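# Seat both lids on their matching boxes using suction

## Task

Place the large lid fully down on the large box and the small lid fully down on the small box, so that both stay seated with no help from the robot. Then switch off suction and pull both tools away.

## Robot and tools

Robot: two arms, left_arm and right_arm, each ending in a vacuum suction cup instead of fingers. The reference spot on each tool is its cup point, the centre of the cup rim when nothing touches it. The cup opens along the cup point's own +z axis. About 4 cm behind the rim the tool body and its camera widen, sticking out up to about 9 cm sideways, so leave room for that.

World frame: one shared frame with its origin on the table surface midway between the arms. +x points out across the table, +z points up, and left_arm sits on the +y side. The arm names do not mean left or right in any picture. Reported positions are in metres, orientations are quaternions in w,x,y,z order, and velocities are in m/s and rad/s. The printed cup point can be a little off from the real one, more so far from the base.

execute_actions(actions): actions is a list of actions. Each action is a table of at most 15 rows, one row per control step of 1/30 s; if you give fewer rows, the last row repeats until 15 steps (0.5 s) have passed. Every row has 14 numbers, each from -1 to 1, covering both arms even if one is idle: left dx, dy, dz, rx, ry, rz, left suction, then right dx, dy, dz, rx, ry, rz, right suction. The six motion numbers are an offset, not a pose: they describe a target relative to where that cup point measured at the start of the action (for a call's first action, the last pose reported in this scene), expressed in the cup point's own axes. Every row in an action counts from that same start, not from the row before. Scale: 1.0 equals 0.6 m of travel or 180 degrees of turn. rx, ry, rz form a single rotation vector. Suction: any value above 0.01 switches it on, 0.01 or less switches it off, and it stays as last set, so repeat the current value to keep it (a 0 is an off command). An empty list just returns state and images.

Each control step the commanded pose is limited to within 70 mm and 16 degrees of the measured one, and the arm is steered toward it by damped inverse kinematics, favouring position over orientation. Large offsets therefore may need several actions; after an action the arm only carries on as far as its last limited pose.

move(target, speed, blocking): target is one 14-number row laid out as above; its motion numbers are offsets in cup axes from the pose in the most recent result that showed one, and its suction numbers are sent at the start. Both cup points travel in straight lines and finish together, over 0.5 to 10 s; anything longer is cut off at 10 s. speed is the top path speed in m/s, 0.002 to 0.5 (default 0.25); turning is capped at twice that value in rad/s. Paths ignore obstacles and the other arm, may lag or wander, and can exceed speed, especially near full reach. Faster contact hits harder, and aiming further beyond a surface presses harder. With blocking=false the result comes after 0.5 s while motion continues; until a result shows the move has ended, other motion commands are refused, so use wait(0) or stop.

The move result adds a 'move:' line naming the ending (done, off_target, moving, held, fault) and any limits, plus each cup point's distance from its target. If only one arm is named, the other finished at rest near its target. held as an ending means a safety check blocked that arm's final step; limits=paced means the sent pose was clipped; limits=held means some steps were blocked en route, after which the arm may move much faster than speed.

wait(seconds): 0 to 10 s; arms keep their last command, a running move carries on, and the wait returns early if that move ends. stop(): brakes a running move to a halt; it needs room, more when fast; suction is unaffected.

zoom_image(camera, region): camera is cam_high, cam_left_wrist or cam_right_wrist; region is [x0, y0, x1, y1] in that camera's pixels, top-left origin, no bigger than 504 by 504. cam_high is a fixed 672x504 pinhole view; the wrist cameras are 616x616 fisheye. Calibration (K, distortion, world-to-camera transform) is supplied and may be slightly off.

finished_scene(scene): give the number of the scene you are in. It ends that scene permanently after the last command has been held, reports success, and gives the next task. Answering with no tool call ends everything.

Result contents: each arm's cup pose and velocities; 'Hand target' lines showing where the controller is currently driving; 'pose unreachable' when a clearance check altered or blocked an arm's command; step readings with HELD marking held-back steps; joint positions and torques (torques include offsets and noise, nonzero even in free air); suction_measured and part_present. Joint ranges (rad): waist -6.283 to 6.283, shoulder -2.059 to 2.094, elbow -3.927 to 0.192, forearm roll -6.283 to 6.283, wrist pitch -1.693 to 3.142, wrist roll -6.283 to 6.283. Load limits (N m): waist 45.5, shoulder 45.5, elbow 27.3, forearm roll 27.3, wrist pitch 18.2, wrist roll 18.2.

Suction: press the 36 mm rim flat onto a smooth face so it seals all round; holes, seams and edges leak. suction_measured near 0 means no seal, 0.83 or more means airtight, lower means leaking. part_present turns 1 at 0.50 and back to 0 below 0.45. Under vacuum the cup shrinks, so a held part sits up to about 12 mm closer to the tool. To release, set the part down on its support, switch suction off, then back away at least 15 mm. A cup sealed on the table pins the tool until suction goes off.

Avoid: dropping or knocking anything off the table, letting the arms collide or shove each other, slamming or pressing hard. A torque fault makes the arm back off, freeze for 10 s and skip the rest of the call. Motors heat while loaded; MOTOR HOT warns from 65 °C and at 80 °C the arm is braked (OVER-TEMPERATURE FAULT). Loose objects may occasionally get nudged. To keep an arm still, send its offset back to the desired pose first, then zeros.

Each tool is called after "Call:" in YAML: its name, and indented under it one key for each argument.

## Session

Call:
execute_actions:
  actions: []

Scene clock: 0.00 s.
left_arm: end_effector_position=(+0.4319, +0.2821, +0.2429) suction_measured=0.00 part_present=0 end_effector_quat_wxyz=(-0.001, -0.237, +0.971, -0.001) end_effector_velocity=(-0.000, +0.000, -0.000) end_effector_angular_velocity=(+0.001, +0.001, -0.002) | right_arm: end_effector_position=(+0.3449, -0.2326, +0.2419) suction_measured=0.00 part_present=0 end_effector_quat_wxyz=(-0.003, +0.179, +0.984, -0.001) end_effector_velocity=(-0.000, -0.000, +0.000) end_effector_angular_velocity=(-0.000, -0.001, -0.000)
Joint positions: left_arm=[ 0.001 -0.262 -0.931 -0.002  1.195  1.834] | right_arm=[ 0.    -0.264 -0.927  0.     1.197  2.879]
Joint velocities: left_arm=[-0.     0.001 -0.     0.001  0.     0.001] | right_arm=[-0.    -0.001  0.    -0.    -0.     0.   ]
Joint torques (N m, as the arm reports them, + toward a larger angle): no reading
Motor temperatures (°C, as the motors report them): left_arm=[33 36 36 37 41 36] | right_arm=[35 38 36 37 37 39]
Hand target (left_arm): +0.432, +0.282, +0.243; -0.001, -0.237, +0.971, -0.001
Hand target (right_arm): +0.345, -0.233, +0.242; -0.003, +0.179, +0.984, -0.001
camera_calibration (this result's frames):
cam_left_wrist: T_world_to_cam=[[0.502407, -0.864281, 0.0245933, 0.0251969], [-0.764644, -0.43085, 0.479258, 0.354346], [-0.403618, -0.259588, -0.877329, 0.541495], [0, 0, 0, 1]] pos_world=[0.476846, 0.315012, 0.304627]
cam_right_wrist: T_world_to_cam=[[-0.325877, -0.945356, -0.0103291, -0.0982605], [-0.862294, 0.292729, 0.413231, 0.286381], [-0.387626, 0.143569, -0.910568, 0.466747], [0, 0, 0, 1]] pos_world=[0.395847, -0.243734, 0.305648]

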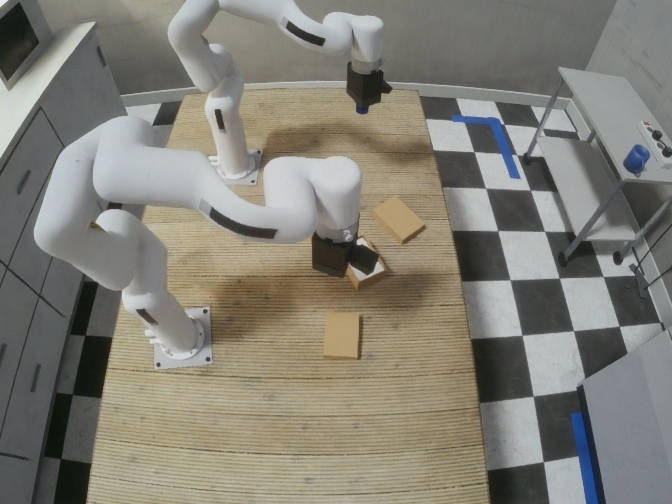

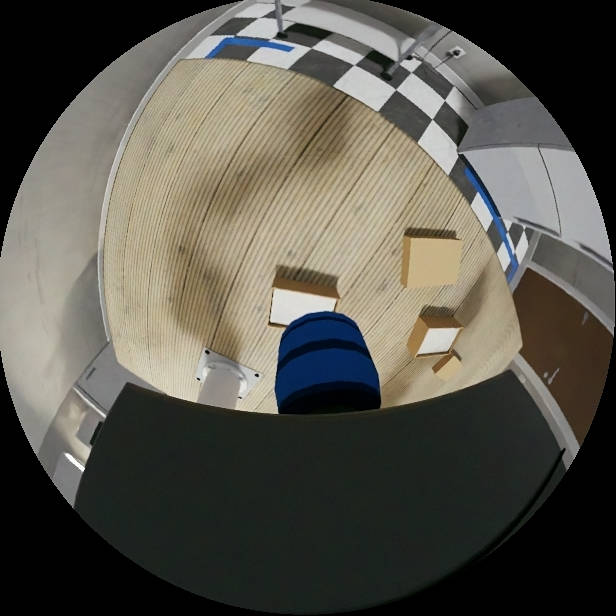

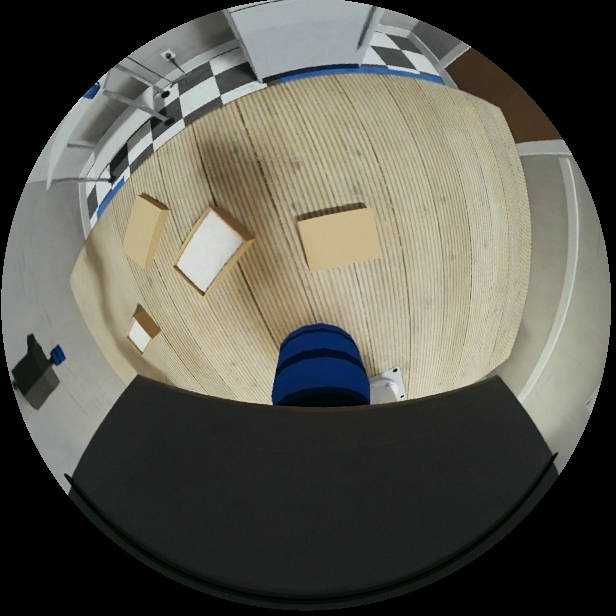

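Call:
zoom_image:
  camera: "cam_right_wrist"
  region: [285, 190, 395, 280]

Call:
zoom_image:
  camera: "cam_right_wrist"
  region: [160, 195, 270, 305]

Call:
zoom_image:
  camera: "cam_left_wrist"
  region: [255, 260, 355, 340]

Call:
zoom_image:
  camera: "cam_left_wrist"
  region: [390, 220, 480, 300]

Region (285, 190, 395, 280) of cam_right_wrist's 616x616 image, scaled by 4.582, with more detail than that image has; it fills the top 412 rows of this view, and the rest is white.

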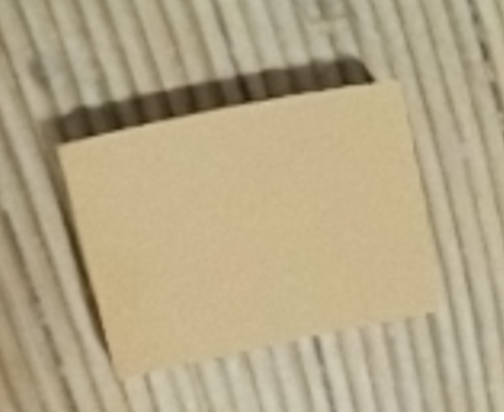

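Region (160, 195, 270, 305) of cam_right_wrist's 616x616 image, scaled by 4.582, with more detail than that image has.

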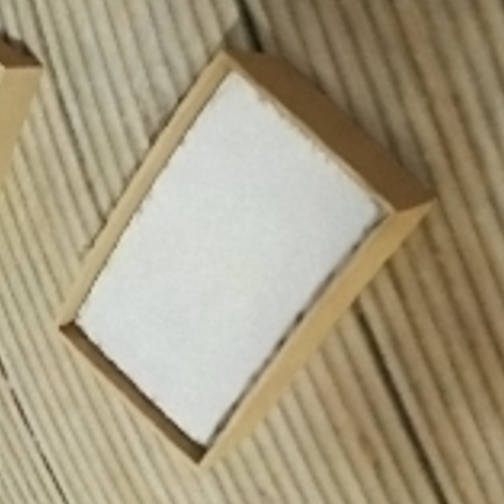

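Region (255, 260, 355, 340) of cam_left_wrist's 616x616 image, scaled by 5.040, with more detail than that image has; it fills the top 403 rows of this view, and the rest is white.

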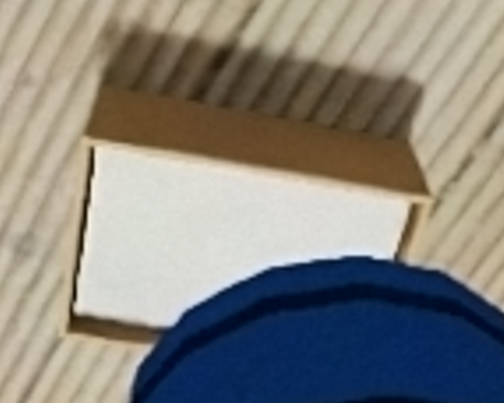

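Region (390, 220, 480, 300) of cam_left_wrist's 616x616 image, scaled by 5.600, with more detail than that image has.

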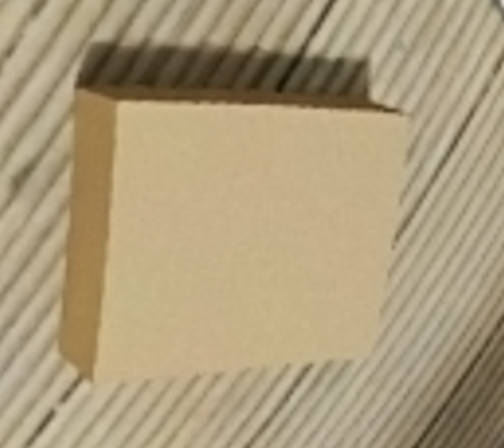

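Call:
move:
  target: [0.013,-0.3952,0.3215,0,0,-0.0478,0,-0.0465,-0.0757,0.3198,0,0,-0.0856,0]
  speed: 0.3

Call:
zoom_image:
  camera: "cam_left_wrist"
  region: [170, 210, 470, 390]

Call:
zoom_image:
  camera: "cam_right_wrist"
  region: [170, 210, 470, 390]

Scene clock: 5.03 s.
left_arm: end_effector_position=(+0.5339, +0.0685, +0.0498) suction_measured=0.00 part_present=0 end_effector_quat_wxyz=(-0.001, -0.310, +0.951, +0.000) end_effector_velocity=(-0.000, -0.002, -0.003) end_effector_angular_velocity=(+0.003, +0.005, +0.000) | right_arm: end_effector_position=(+0.3545, -0.2848, +0.0505) suction_measured=0.00 part_present=0 end_effector_quat_wxyz=(-0.003, +0.045, +0.999, -0.000) end_effector_velocity=(-0.000, -0.000, -0.002) end_effector_angular_velocity=(-0.000, +0.002, +0.001)
Joint positions: left_arm=[-0.387  0.483 -1.272 -0.002  0.791  1.296] | right_arm=[-0.132  0.062 -0.663  0.     0.606  2.478]
Joint velocities: left_arm=[-0.003  0.01  -0.009  0.     0.004 -0.004] | right_arm=[-0.001  0.005  0.    -0.    -0.003 -0.002]
Joint torques (N m, as the arm reports them, + toward a larger angle): left_arm=[  0.6  -24.73 -15.12  -0.96  -0.97  -0.02] | right_arm=[ -1.74 -13.43 -17.29  -1.87  -1.33   0.6 ]
Motor temperatures (°C, as the motors report them): left_arm=[33 36 38 37 41 36] | right_arm=[35 38 38 37 37 39]
Hand target (left_arm): +0.534, +0.068, +0.049; -0.001, -0.310, +0.951, +0.000
Hand target (right_arm): +0.354, -0.285, +0.050; -0.003, +0.045, +0.999, -0.000
Off the commanded pose (left_arm): 0.001 m, 0 deg.
Off the commanded pose (right_arm): 0.001 m, 0 deg.
move: done
camera_calibration (this result's frames):
cam_left_wrist: T_world_to_cam=[[0.626733, -0.778877, 0.0235779, -0.278083], [-0.691182, -0.541687, 0.478374, 0.401308], [-0.359823, -0.31611, -0.877839, 0.338348], [0, 0, 0, 1]] pos_world=[0.573406, 0.107746, 0.111597]
cam_right_wrist: T_world_to_cam=[[-0.0631051, -0.997927, -0.0126473, -0.25441], [-0.90914, 0.0522539, 0.413199, 0.337188], [-0.411681, 0.0375731, -0.910553, 0.282046], [0, 0, 0, 1]] pos_world=[0.40661, -0.2821, 0.114275]

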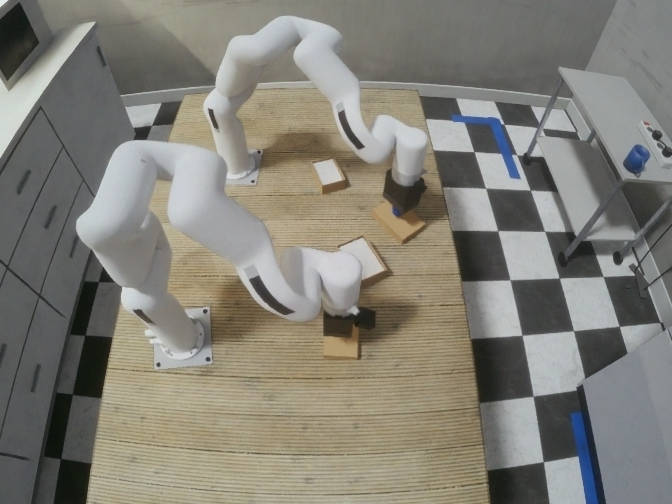

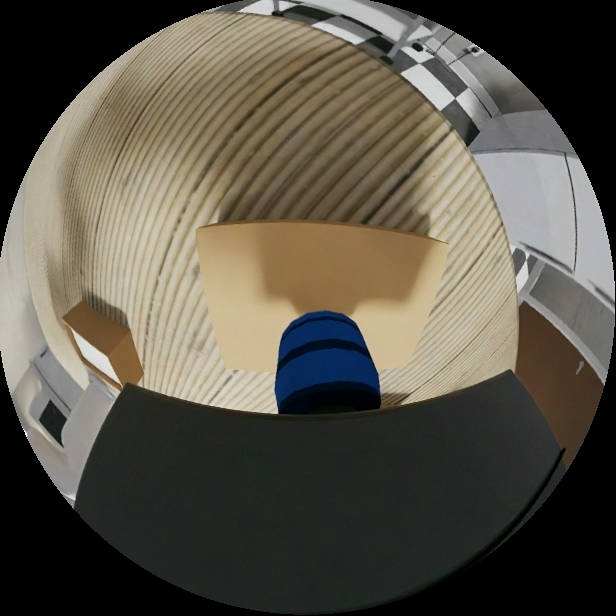

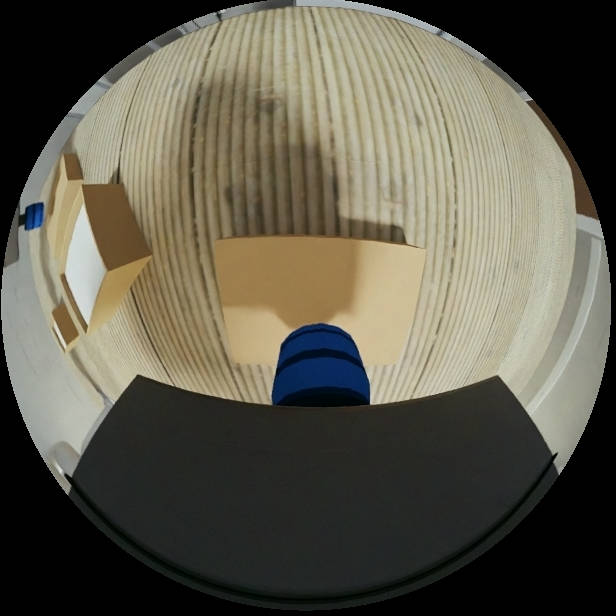

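Region (170, 210, 470, 390) of cam_left_wrist's 616x616 image, scaled by 1.680, with more detail than that image has; it fills the top 302 rows of this view, and the rest is white.

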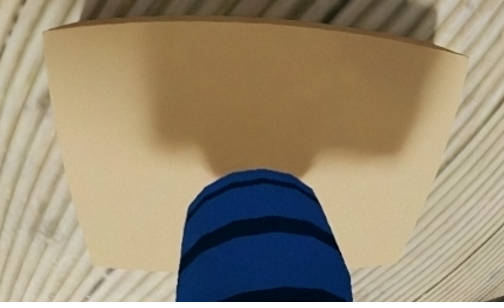

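Region (170, 210, 470, 390) of cam_right_wrist's 616x616 image, scaled by 1.680, with more detail than that image has; it fills the top 302 rows of this view, and the rest is white.

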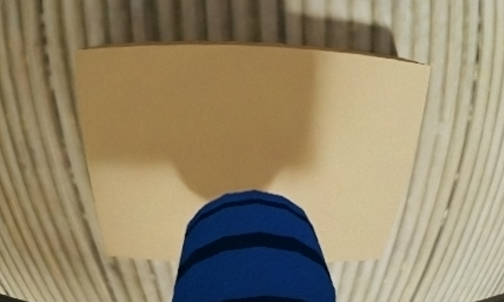

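Call:
move:
  target: [-0.015,-0.005,0.046,0,0,0,1,-0.0117,-0.0033,0.056,0,0,0,1]
  speed: 0.04

Scene clock: 6.83 s.
left_arm: end_effector_position=(+0.5429, +0.0714, +0.0224) suction_measured=0.91 part_present=1 end_effector_quat_wxyz=(-0.001, -0.310, +0.951, -0.000) end_effector_velocity=(+0.001, +0.001, -0.001) end_effector_angular_velocity=(-0.001, -0.002, +0.002) | right_arm: end_effector_position=(+0.3613, -0.2874, +0.0172) suction_measured=0.88 part_present=1 end_effector_quat_wxyz=(-0.003, +0.045, +0.999, -0.000) end_effector_velocity=(+0.002, -0.001, -0.001) end_effector_angular_velocity=(-0.000, -0.003, +0.000)
Joint positions: left_arm=[-0.376  0.556 -1.298 -0.002  0.744  1.307] | right_arm=[-0.138  0.174 -0.678  0.     0.51   2.471]
Joint velocities: left_arm=[ 0.002  0.004 -0.003  0.    -0.003 -0.   ] | right_arm=[-0.001  0.006 -0.003 -0.001 -0.006 -0.001]
Joint torques (N m, as the arm reports them, + toward a larger angle): left_arm=[  0.34 -25.29 -14.41  -0.78  -0.8    0.  ] | right_arm=[ -1.7  -14.62 -16.05  -1.86  -1.34   0.62]
Motor temperatures (°C, as the motors report them): left_arm=[33 36 38 37 41 36] | right_arm=[35 38 38 37 37 39]
Hand target (left_arm): +0.543, +0.071, +0.022; -0.001, -0.310, +0.951, +0.000
Hand target (right_arm): +0.361, -0.287, +0.017; -0.003, +0.045, +0.999, -0.000
Off the commanded pose (left_arm): 0.000 m, 0 deg.
Off the commanded pose (right_arm): 0.000 m, 0 deg.
move: done
camera_calibration (this result's frames):
cam_left_wrist: T_world_to_cam=[[0.626763, -0.778848, 0.0237422, -0.280879], [-0.691256, -0.541695, 0.478259, 0.422251], [-0.359631, -0.316167, -0.877898, 0.318324], [0, 0, 0, 1]] pos_world=[0.582407, 0.110612, 0.0841795]
cam_right_wrist: T_world_to_cam=[[-0.0631076, -0.997926, -0.0126844, -0.256989], [-0.909215, 0.0522475, 0.413036, 0.357261], [-0.411517, 0.0375986, -0.910626, 0.254533], [0, 0, 0, 1]] pos_world=[0.413354, -0.284692, 0.0809634]

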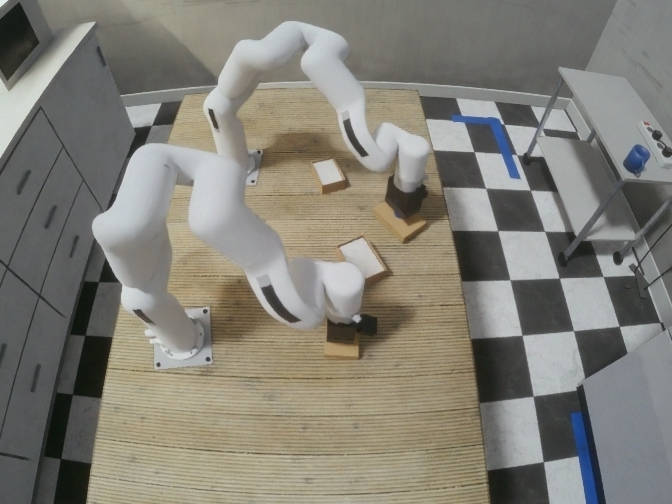

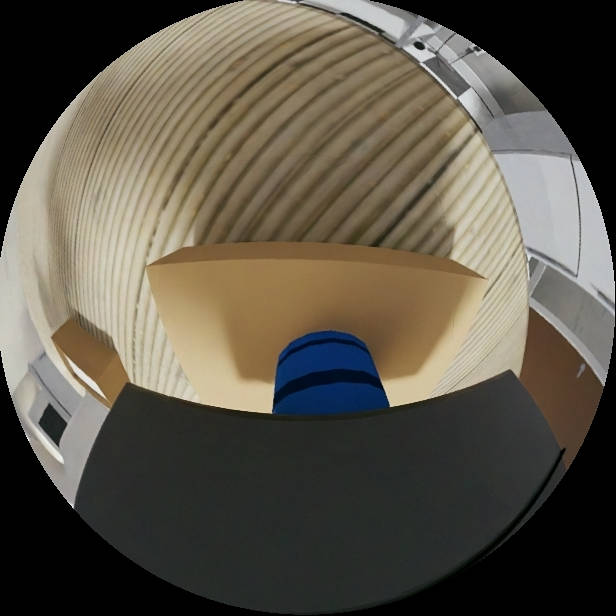

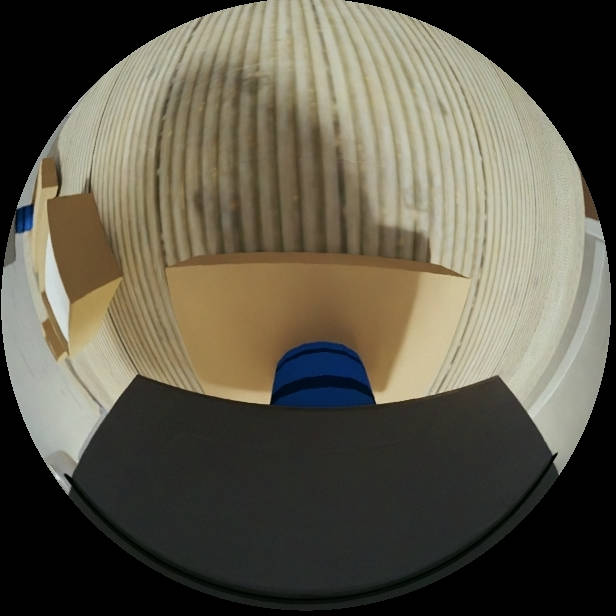

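Call:
move:
  target: [0,0,-0.092,0,0,0,1,0,0,-0.06,0,0,0,1]
  speed: 0.15

Call:
move:
  target: [0.3347,-0.0827,0.004,0,0,0.0611,1,0.083,-0.0075,-0.055,0,0,-0.135,1]
  speed: 0.25

Call:
zoom_image:
  camera: "cam_left_wrist"
  region: [140, 190, 250, 280]

Call:
zoom_image:
  camera: "cam_left_wrist"
  region: [390, 200, 500, 290]

Scene clock: 8.10 s.
left_arm: end_effector_position=(+0.5427, +0.0714, +0.0770) suction_measured=0.93 part_present=1 end_effector_quat_wxyz=(-0.001, -0.310, +0.951, +0.000) end_effector_velocity=(+0.001, -0.001, +0.004) end_effector_angular_velocity=(-0.002, -0.003, -0.000) | right_arm: end_effector_position=(+0.3612, -0.2874, +0.0528) suction_measured=0.90 part_present=1 end_effector_quat_wxyz=(-0.003, +0.045, +0.999, -0.000) end_effector_velocity=(+0.001, -0.000, +0.002) end_effector_angular_velocity=(-0.001, -0.001, -0.000)
Joint positions: left_arm=[-0.376  0.457 -1.321 -0.002  0.866  1.307] | right_arm=[-0.138  0.075 -0.689  0.     0.619  2.471]
Joint velocities: left_arm=[-0.    -0.005 -0.004 -0.001  0.006  0.001] | right_arm=[-0.    -0.005 -0.002 -0.002  0.006  0.002]
Joint torques (N m, as the arm reports them, + toward a larger angle): left_arm=[  0.38 -25.08 -15.47  -0.79  -0.79   0.1 ] | right_arm=[ -1.82 -13.81 -17.61  -1.78  -1.36   0.62]
Motor temperatures (°C, as the motors report them): left_arm=[33 36 38 37 41 36] | right_arm=[35 38 38 37 37 39]
Hand target (left_arm): +0.543, +0.071, +0.078; -0.001, -0.310, +0.951, -0.000
Hand target (right_arm): +0.361, -0.287, +0.053; -0.003, +0.045, +0.999, -0.000
Off the commanded pose (left_arm): 0.001 m, 0 deg.
Off the commanded pose (right_arm): 0.001 m, 0 deg.
move: done
camera_calibration (this result's frames):
cam_left_wrist: T_world_to_cam=[[0.626649, -0.778965, 0.0228816, -0.281828], [-0.690862, -0.541709, 0.478812, 0.395753], [-0.360582, -0.315855, -0.877619, 0.366619], [0, 0, 0, 1]] pos_world=[0.582215, 0.110647, 0.13871]
cam_right_wrist: T_world_to_cam=[[-0.0631073, -0.997926, -0.0126577, -0.256541], [-0.908986, 0.0522375, 0.413539, 0.342348], [-0.412021, 0.037603, -0.910398, 0.287077], [0, 0, 0, 1]] pos_world=[0.413281, -0.284688, 0.116533]

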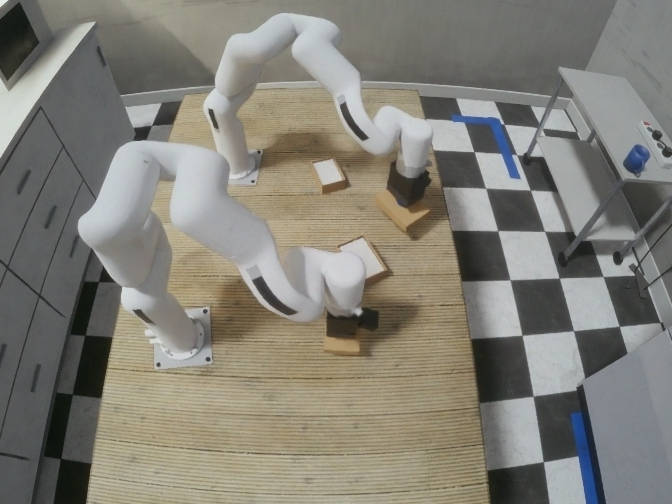

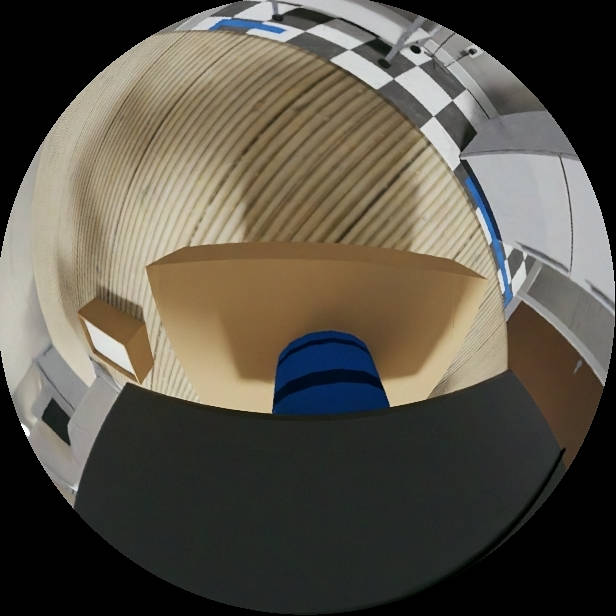

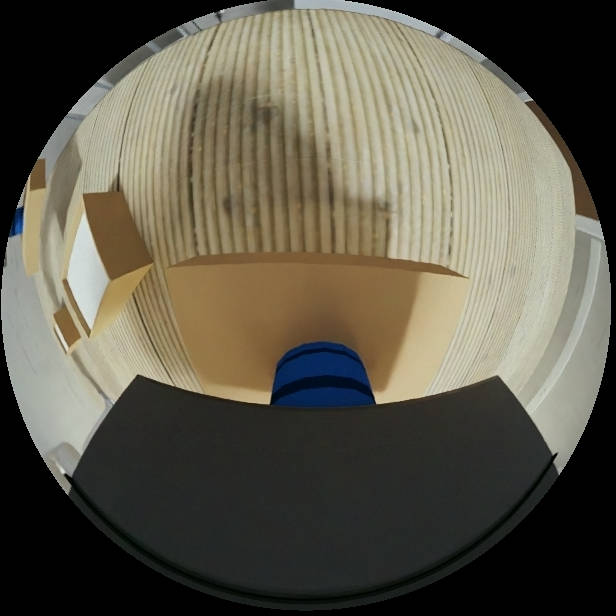

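Scene clock: 9.50 s.
left_arm: end_effector_position=(+0.4099, -0.0865, +0.0747) suction_measured=0.93 part_present=1 end_effector_quat_wxyz=(-0.001, -0.218, +0.976, +0.001) end_effector_velocity=(-0.002, -0.003, +0.000) end_effector_angular_velocity=(+0.000, -0.001, -0.003) | right_arm: end_effector_position=(+0.3113, -0.2873, +0.0857) suction_measured=0.90 part_present=1 end_effector_quat_wxyz=(-0.003, -0.166, +0.986, +0.000) end_effector_velocity=(-0.000, +0.001, +0.001) end_effector_angular_velocity=(+0.002, -0.002, +0.005)
Joint positions: left_arm=[-0.751  0.403 -1.23  -0.002  0.829  1.123] | right_arm=[-0.135 -0.166 -0.533 -0.     0.705  2.051]
Joint velocities: left_arm=[-0.007  0.001 -0.002  0.001  0.001 -0.005] | right_arm=[ 0.001 -0.005  0.002  0.002  0.001 -0.006]
Joint torques (N m, as the arm reports them, + toward a larger angle): left_arm=[  0.62 -23.9  -15.45  -1.    -0.67  -0.19] | right_arm=[ -1.51 -10.75 -18.53  -1.79  -1.36   0.6 ]
Motor temperatures (°C, as the motors report them): left_arm=[33 36 38 37 41 36] | right_arm=[35 38 38 37 37 39]
Hand target (left_arm): +0.410, -0.087, +0.075; -0.001, -0.217, +0.976, +0.001
Hand target (right_arm): +0.311, -0.287, +0.086; -0.003, -0.166, +0.986, +0.000
Off the commanded pose (left_arm): 0.001 m, 0 deg.
Off the commanded pose (right_arm): 0.000 m, 0 deg.
move: done
camera_calibration (this result's frames):
cam_left_wrist: T_world_to_cam=[[0.46728, -0.883823, 0.0224803, -0.265266], [-0.781233, -0.400869, 0.478517, 0.268838], [-0.413913, -0.241164, -0.87779, 0.295154], [0, 0, 0, 1]] pos_world=[0.456147, -0.0554988, 0.136403]
cam_right_wrist: T_world_to_cam=[[0.352785, -0.935583, -0.0150804, -0.370562], [-0.849748, -0.327083, 0.413454, 0.155963], [-0.391753, -0.133046, -0.9104, 0.241134], [0, 0, 0, 1]] pos_world=[0.357723, -0.263597, 0.149457]

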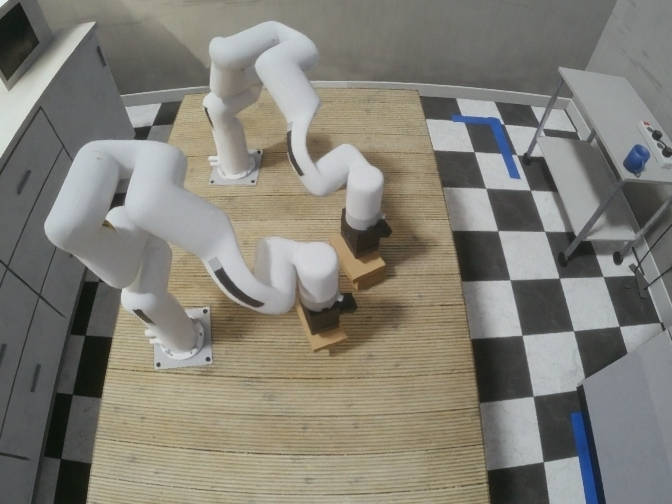

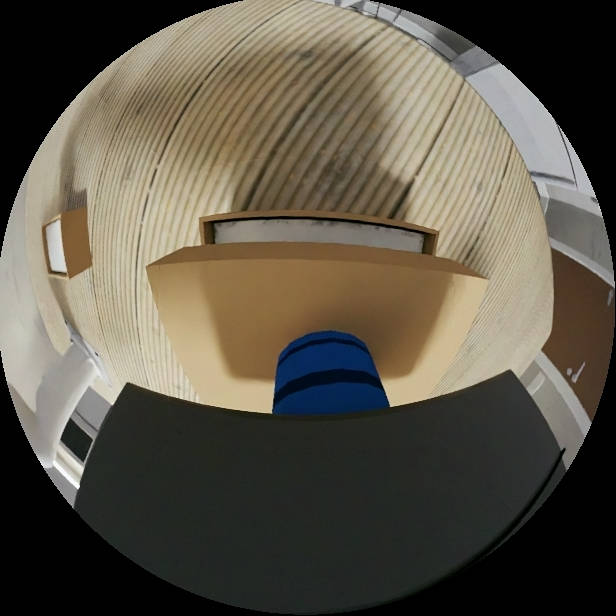

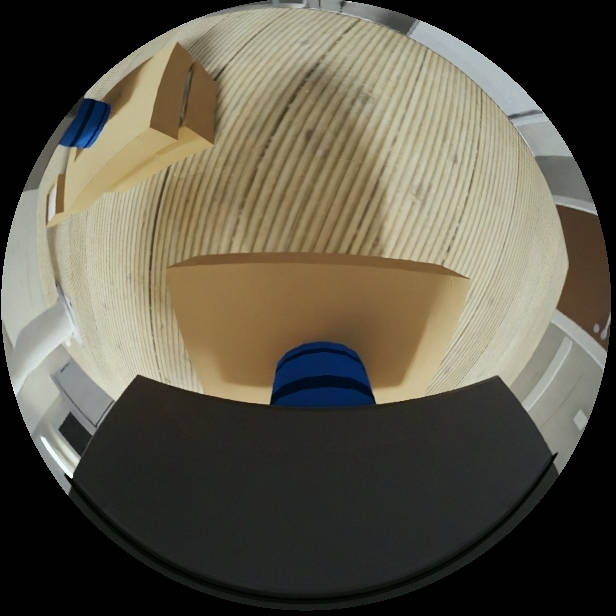

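Region (140, 190, 250, 280) of cam_left_wrist's 616x616 image, scaled by 4.582, with more detail than that image has; it fills the top 412 rows of this view, and the rest is white.

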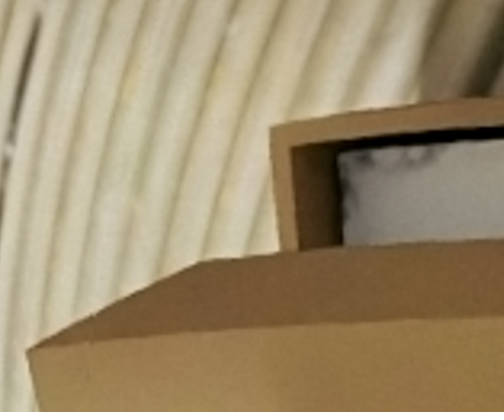

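Region (390, 200, 500, 290) of cam_left_wrist's 616x616 image, scaled by 4.582, with more detail than that image has; it fills the top 412 rows of this view, and the rest is white.

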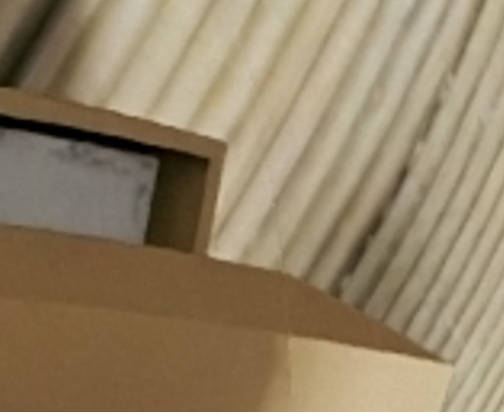

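Call:
move:
  target: [-0.0248,0.0005,0.013,0,0,0,1,0,0,0,0,0,0,1]
  speed: 0.03

Call:
move:
  target: [0,0,0.016,0,0,0,1,0,0,0,0,0,0,1]
  speed: 0.012

Scene clock: 11.80 s.
left_arm: end_effector_position=(+0.4231, -0.0800, +0.0669) suction_measured=0.93 part_present=1 end_effector_quat_wxyz=(-0.001, -0.218, +0.976, +0.001) end_effector_velocity=(+0.001, +0.000, -0.000) end_effector_angular_velocity=(-0.000, -0.001, -0.000) | right_arm: end_effector_position=(+0.3113, -0.2873, +0.0857) suction_measured=0.90 part_present=1 end_effector_quat_wxyz=(-0.003, -0.166, +0.986, +0.000) end_effector_velocity=(+0.000, -0.000, +0.000) end_effector_angular_velocity=(-0.001, -0.001, +0.000)
Joint positions: left_arm=[-0.726  0.431 -1.247 -0.002  0.819  1.148] | right_arm=[-0.135 -0.166 -0.533 -0.     0.705  2.051]
Joint velocities: left_arm=[ 0.001  0.002 -0.002  0.    -0.001  0.002] | right_arm=[-0.    -0.001 -0.    -0.001  0.001  0.   ]
Joint torques (N m, as the arm reports them, + toward a larger angle): left_arm=[  0.46 -24.48 -15.15  -0.62  -0.62  -0.03] | right_arm=[ -1.76 -10.71 -18.5   -1.86  -1.32   0.62]
Motor temperatures (°C, as the motors report them): left_arm=[33 36 39 37 41 36] | right_arm=[35 38 39 37 37 39]
Hand target (left_arm): +0.423, -0.080, +0.067; -0.001, -0.218, +0.976, +0.001
Hand target (right_arm): +0.311, -0.287, +0.086; -0.003, -0.166, +0.986, +0.000
Off the commanded pose (left_arm): 0.000 m, 0 deg.
Off the commanded pose (right_arm): 0.000 m, 0 deg.
move: done
camera_calibration (this result's frames):
cam_left_wrist: T_world_to_cam=[[0.467242, -0.88384, 0.0226191, -0.265514], [-0.781282, -0.400779, 0.478513, 0.28551], [-0.413864, -0.241253, -0.877789, 0.295394], [0, 0, 0, 1]] pos_world=[0.469375, -0.0489806, 0.128679]
cam_right_wrist: T_world_to_cam=[[0.352788, -0.935582, -0.0150804, -0.370562], [-0.849749, -0.327086, 0.413451, 0.155962], [-0.39175, -0.133046, -0.910402, 0.241134], [0, 0, 0, 1]] pos_world=[0.357723, -0.263596, 0.149458]

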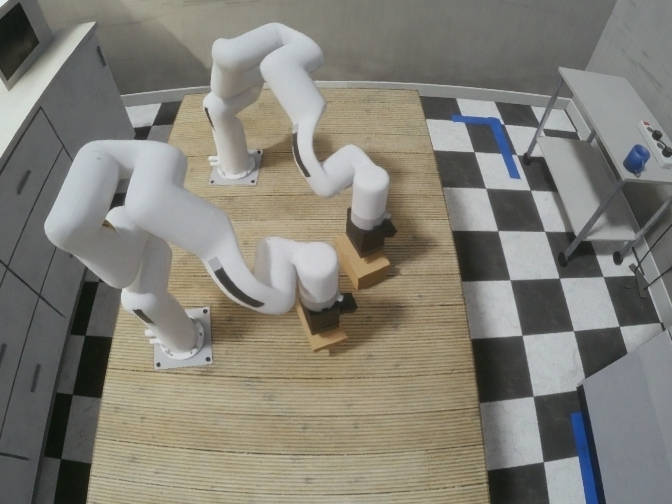

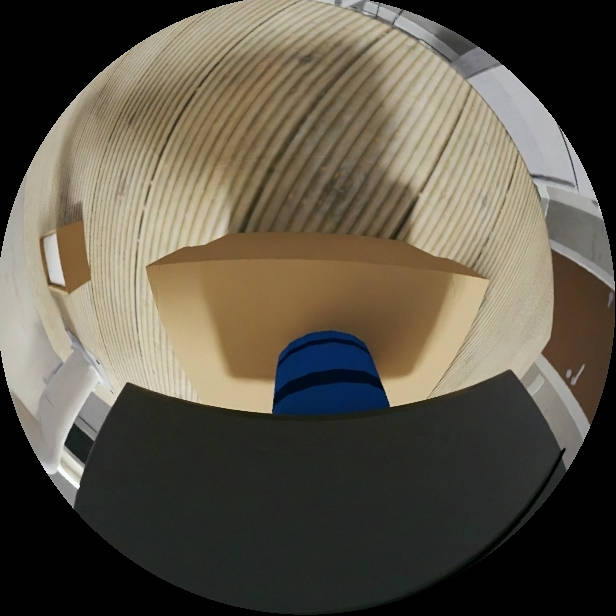

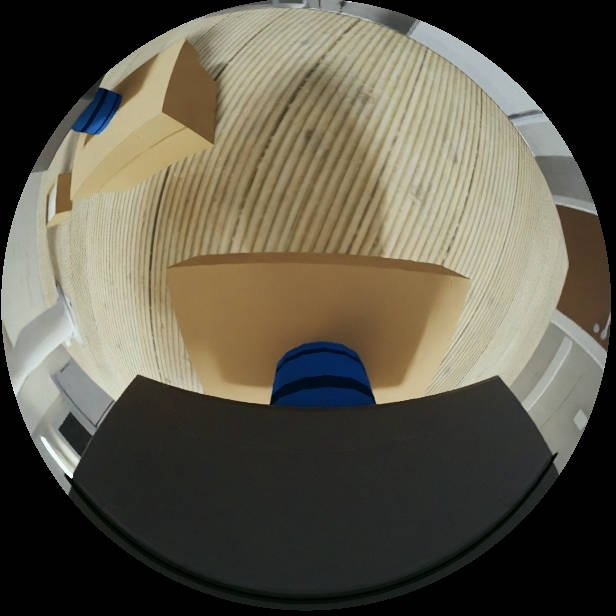

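Scene clock: 12.83 s.
left_arm: end_effector_position=(+0.4231, -0.0799, +0.0575) suction_measured=0.93 part_present=1 end_effector_quat_wxyz=(-0.001, -0.218, +0.976, +0.001) end_effector_velocity=(+0.001, +0.001, -0.002) end_effector_angular_velocity=(-0.001, -0.000, +0.003) | right_arm: end_effector_position=(+0.3113, -0.2873, +0.0857) suction_measured=0.90 part_present=1 end_effector_quat_wxyz=(-0.003, -0.166, +0.986, +0.000) end_effector_velocity=(+0.000, +0.000, +0.001) end_effector_angular_velocity=(-0.001, -0.002, +0.003)
Joint positions: left_arm=[-0.726  0.448 -1.242 -0.002  0.797  1.148] | right_arm=[-0.135 -0.166 -0.533 -0.     0.705  2.051]
Joint velocities: left_arm=[ 0.002  0.003  0.001 -0.    -0.005 -0.001] | right_arm=[ 0.001 -0.001 -0.    -0.001 -0.    -0.001]
Joint torques (N m, as the arm reports them, + toward a larger angle): left_arm=[  0.36 -24.38 -14.89  -1.06  -0.7    0.09] | right_arm=[ -1.63 -10.71 -18.6   -1.85  -1.37   0.61]
Motor temperatures (°C, as the motors report them): left_arm=[33 36 39 37 41 36] | right_arm=[35 38 39 37 37 39]
Hand target (left_arm): +0.423, -0.080, +0.057; -0.001, -0.218, +0.976, +0.001
Hand target (right_arm): +0.311, -0.287, +0.086; -0.003, -0.166, +0.986, +0.000
Off the commanded pose (left_arm): 0.000 m, 0 deg.
Off the commanded pose (right_arm): 0.000 m, 0 deg.
move: done
camera_calibration (this result's frames):
cam_left_wrist: T_world_to_cam=[[0.467307, -0.883808, 0.0225199, -0.265265], [-0.781233, -0.400878, 0.47851, 0.290028], [-0.413883, -0.241204, -0.877793, 0.287096], [0, 0, 0, 1]] pos_world=[0.469364, -0.0489287, 0.119204]
cam_right_wrist: T_world_to_cam=[[0.352788, -0.935582, -0.0150804, -0.370562], [-0.849749, -0.327086, 0.413451, 0.155962], [-0.39175, -0.133046, -0.910402, 0.241134], [0, 0, 0, 1]] pos_world=[0.357723, -0.263596, 0.149458]

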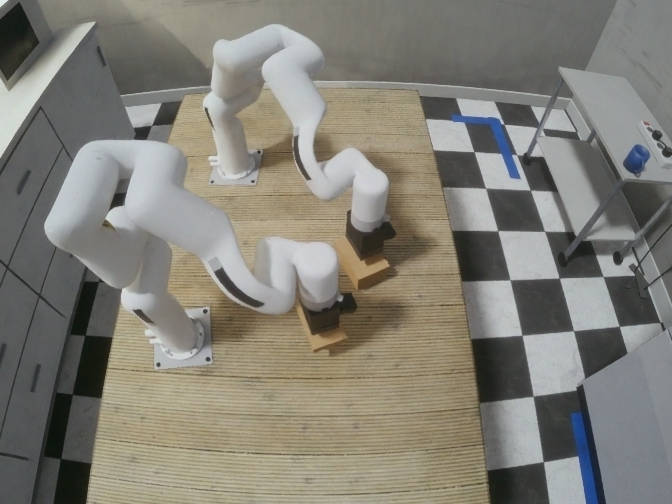

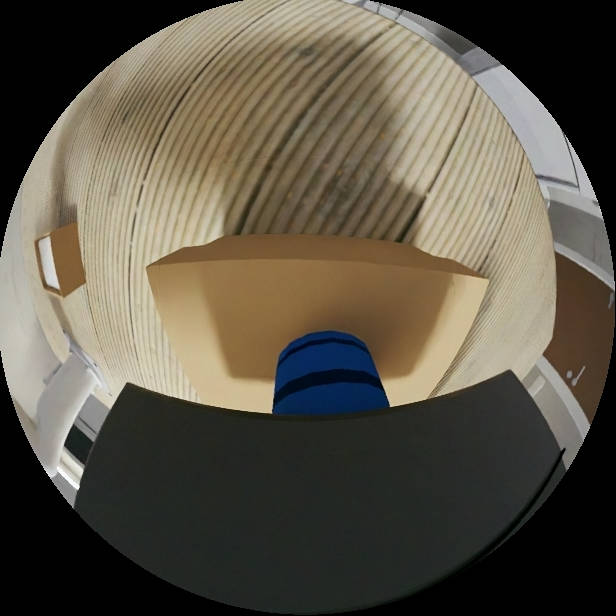

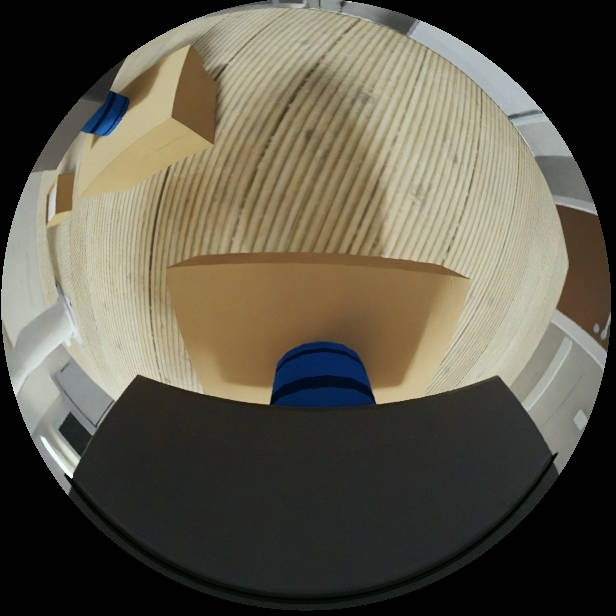

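Call:
zoom_image:
  camera: "cam_right_wrist"
  region: [70, 35, 230, 205]

Call:
zoom_image:
  camera: "cam_left_wrist"
  region: [390, 200, 500, 290]

Call:
zoom_image:
  camera: "cam_left_wrist"
  region: [140, 190, 250, 280]

Region (70, 35, 230, 205) of cam_right_wrist's 616x616 image, scaled by 2.965, with more detail than that image has; it fills the left 474 columns of this view, and the rest is white.

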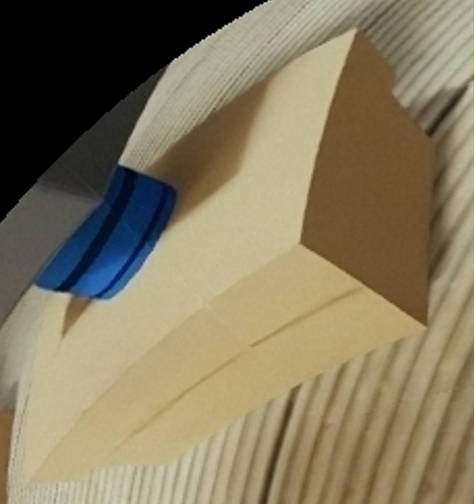

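Region (390, 200, 500, 290) of cam_left_wrist's 616x616 image, scaled by 4.582, with more detail than that image has; it fills the top 412 rows of this view, and the rest is white.

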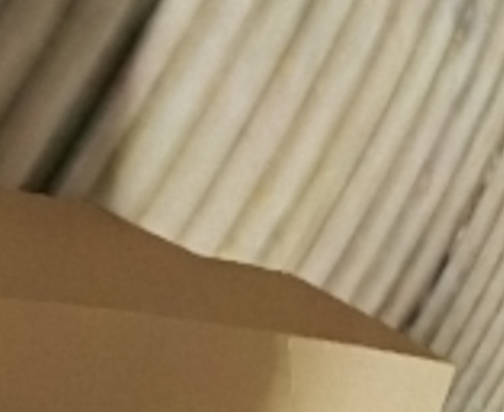

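Region (140, 190, 250, 280) of cam_left_wrist's 616x616 image, scaled by 4.582, with more detail than that image has; it fills the top 412 rows of this view, and the rest is white.

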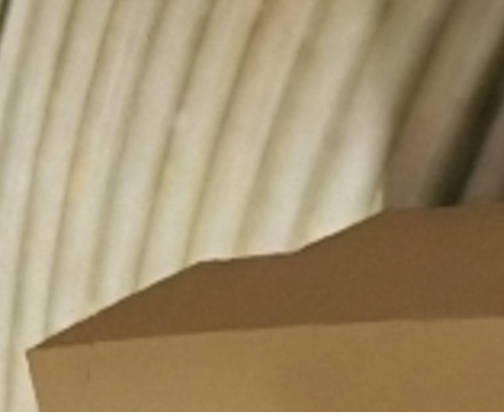

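Call:
move:
  target: [0,0,0.028,0,0,0,1,0,0,0,0,0,0,1]
  speed: 0.02

Scene clock: 14.30 s.
left_arm: end_effector_position=(+0.4231, -0.0799, +0.0408) suction_measured=0.93 part_present=1 end_effector_quat_wxyz=(-0.001, -0.218, +0.976, +0.001) end_effector_velocity=(+0.000, -0.001, -0.001) end_effector_angular_velocity=(-0.002, +0.000, +0.001) | right_arm: end_effector_position=(+0.3113, -0.2873, +0.0857) suction_measured=0.90 part_present=1 end_effector_quat_wxyz=(-0.003, -0.166, +0.986, +0.000) end_effector_velocity=(+0.000, -0.000, -0.000) end_effector_angular_velocity=(-0.000, -0.000, -0.001)
Joint positions: left_arm=[-0.726  0.479 -1.235 -0.002  0.759  1.148] | right_arm=[-0.135 -0.166 -0.533 -0.     0.705  2.051]
Joint velocities: left_arm=[-0.     0.002 -0.    -0.003 -0.003  0.   ] | right_arm=[-0.     0.     0.    -0.    -0.     0.001]
Joint torques (N m, as the arm reports them, + toward a larger angle): left_arm=[  0.09 -24.8  -14.7   -1.25  -0.71   0.11] | right_arm=[ -1.78 -10.73 -18.57  -1.83  -1.37   0.61]
Motor temperatures (°C, as the motors report them): left_arm=[33 37 39 37 41 36] | right_arm=[35 38 39 37 37 39]
Hand target (left_arm): +0.423, -0.080, +0.041; -0.001, -0.218, +0.976, +0.001
Hand target (right_arm): +0.311, -0.287, +0.086; -0.003, -0.166, +0.986, +0.000
Off the commanded pose (left_arm): 0.000 m, 0 deg.
Off the commanded pose (right_arm): 0.000 m, 0 deg.
move: done
camera_calibration (this result's frames):
cam_left_wrist: T_world_to_cam=[[0.467347, -0.883789, 0.0224481, -0.264846], [-0.781211, -0.40095, 0.478486, 0.297997], [-0.41388, -0.241156, -0.877808, 0.272442], [0, 0, 0, 1]] pos_world=[0.469332, -0.0488855, 0.10251]
cam_right_wrist: T_world_to_cam=[[0.352788, -0.935582, -0.0150803, -0.370562], [-0.849749, -0.327086, 0.413451, 0.155962], [-0.391749, -0.133046, -0.910402, 0.241134], [0, 0, 0, 1]] pos_world=[0.357723, -0.263596, 0.149458]

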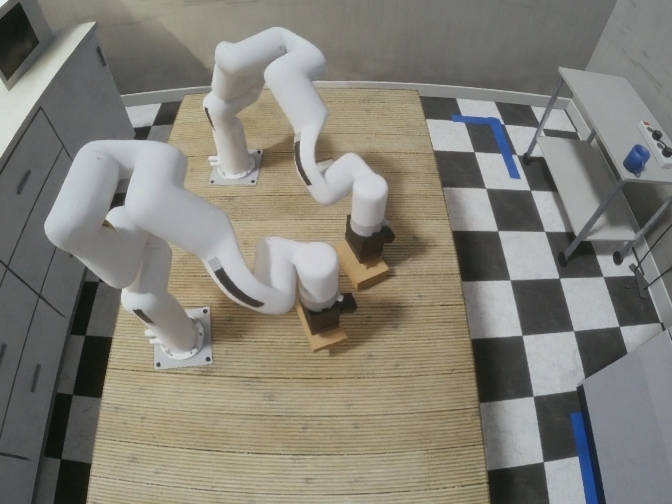

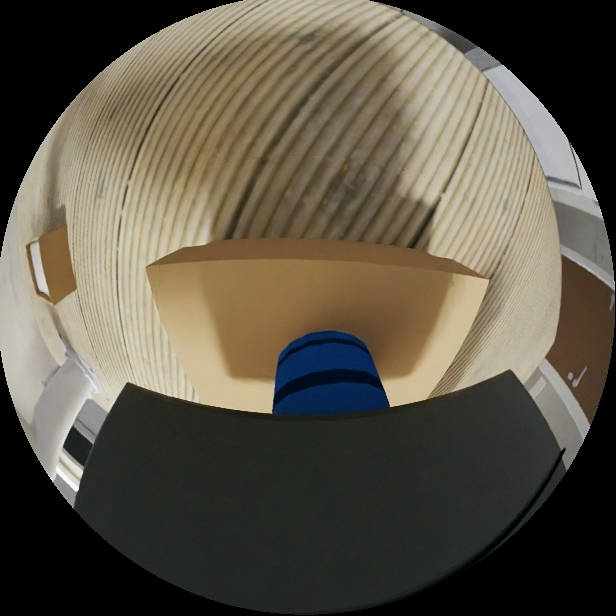

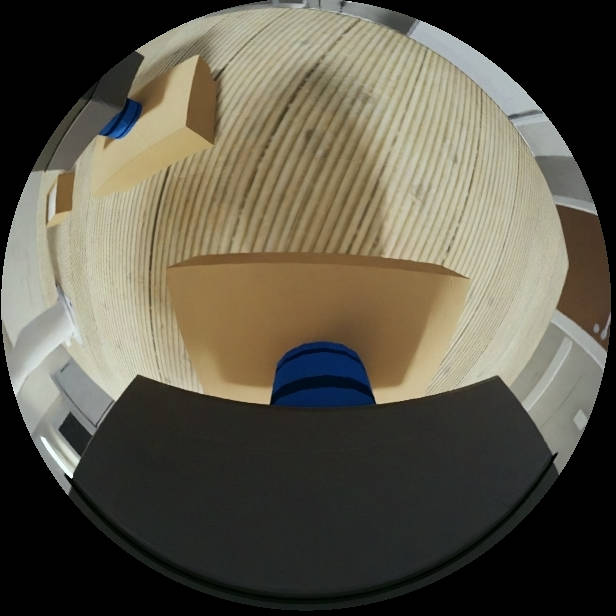

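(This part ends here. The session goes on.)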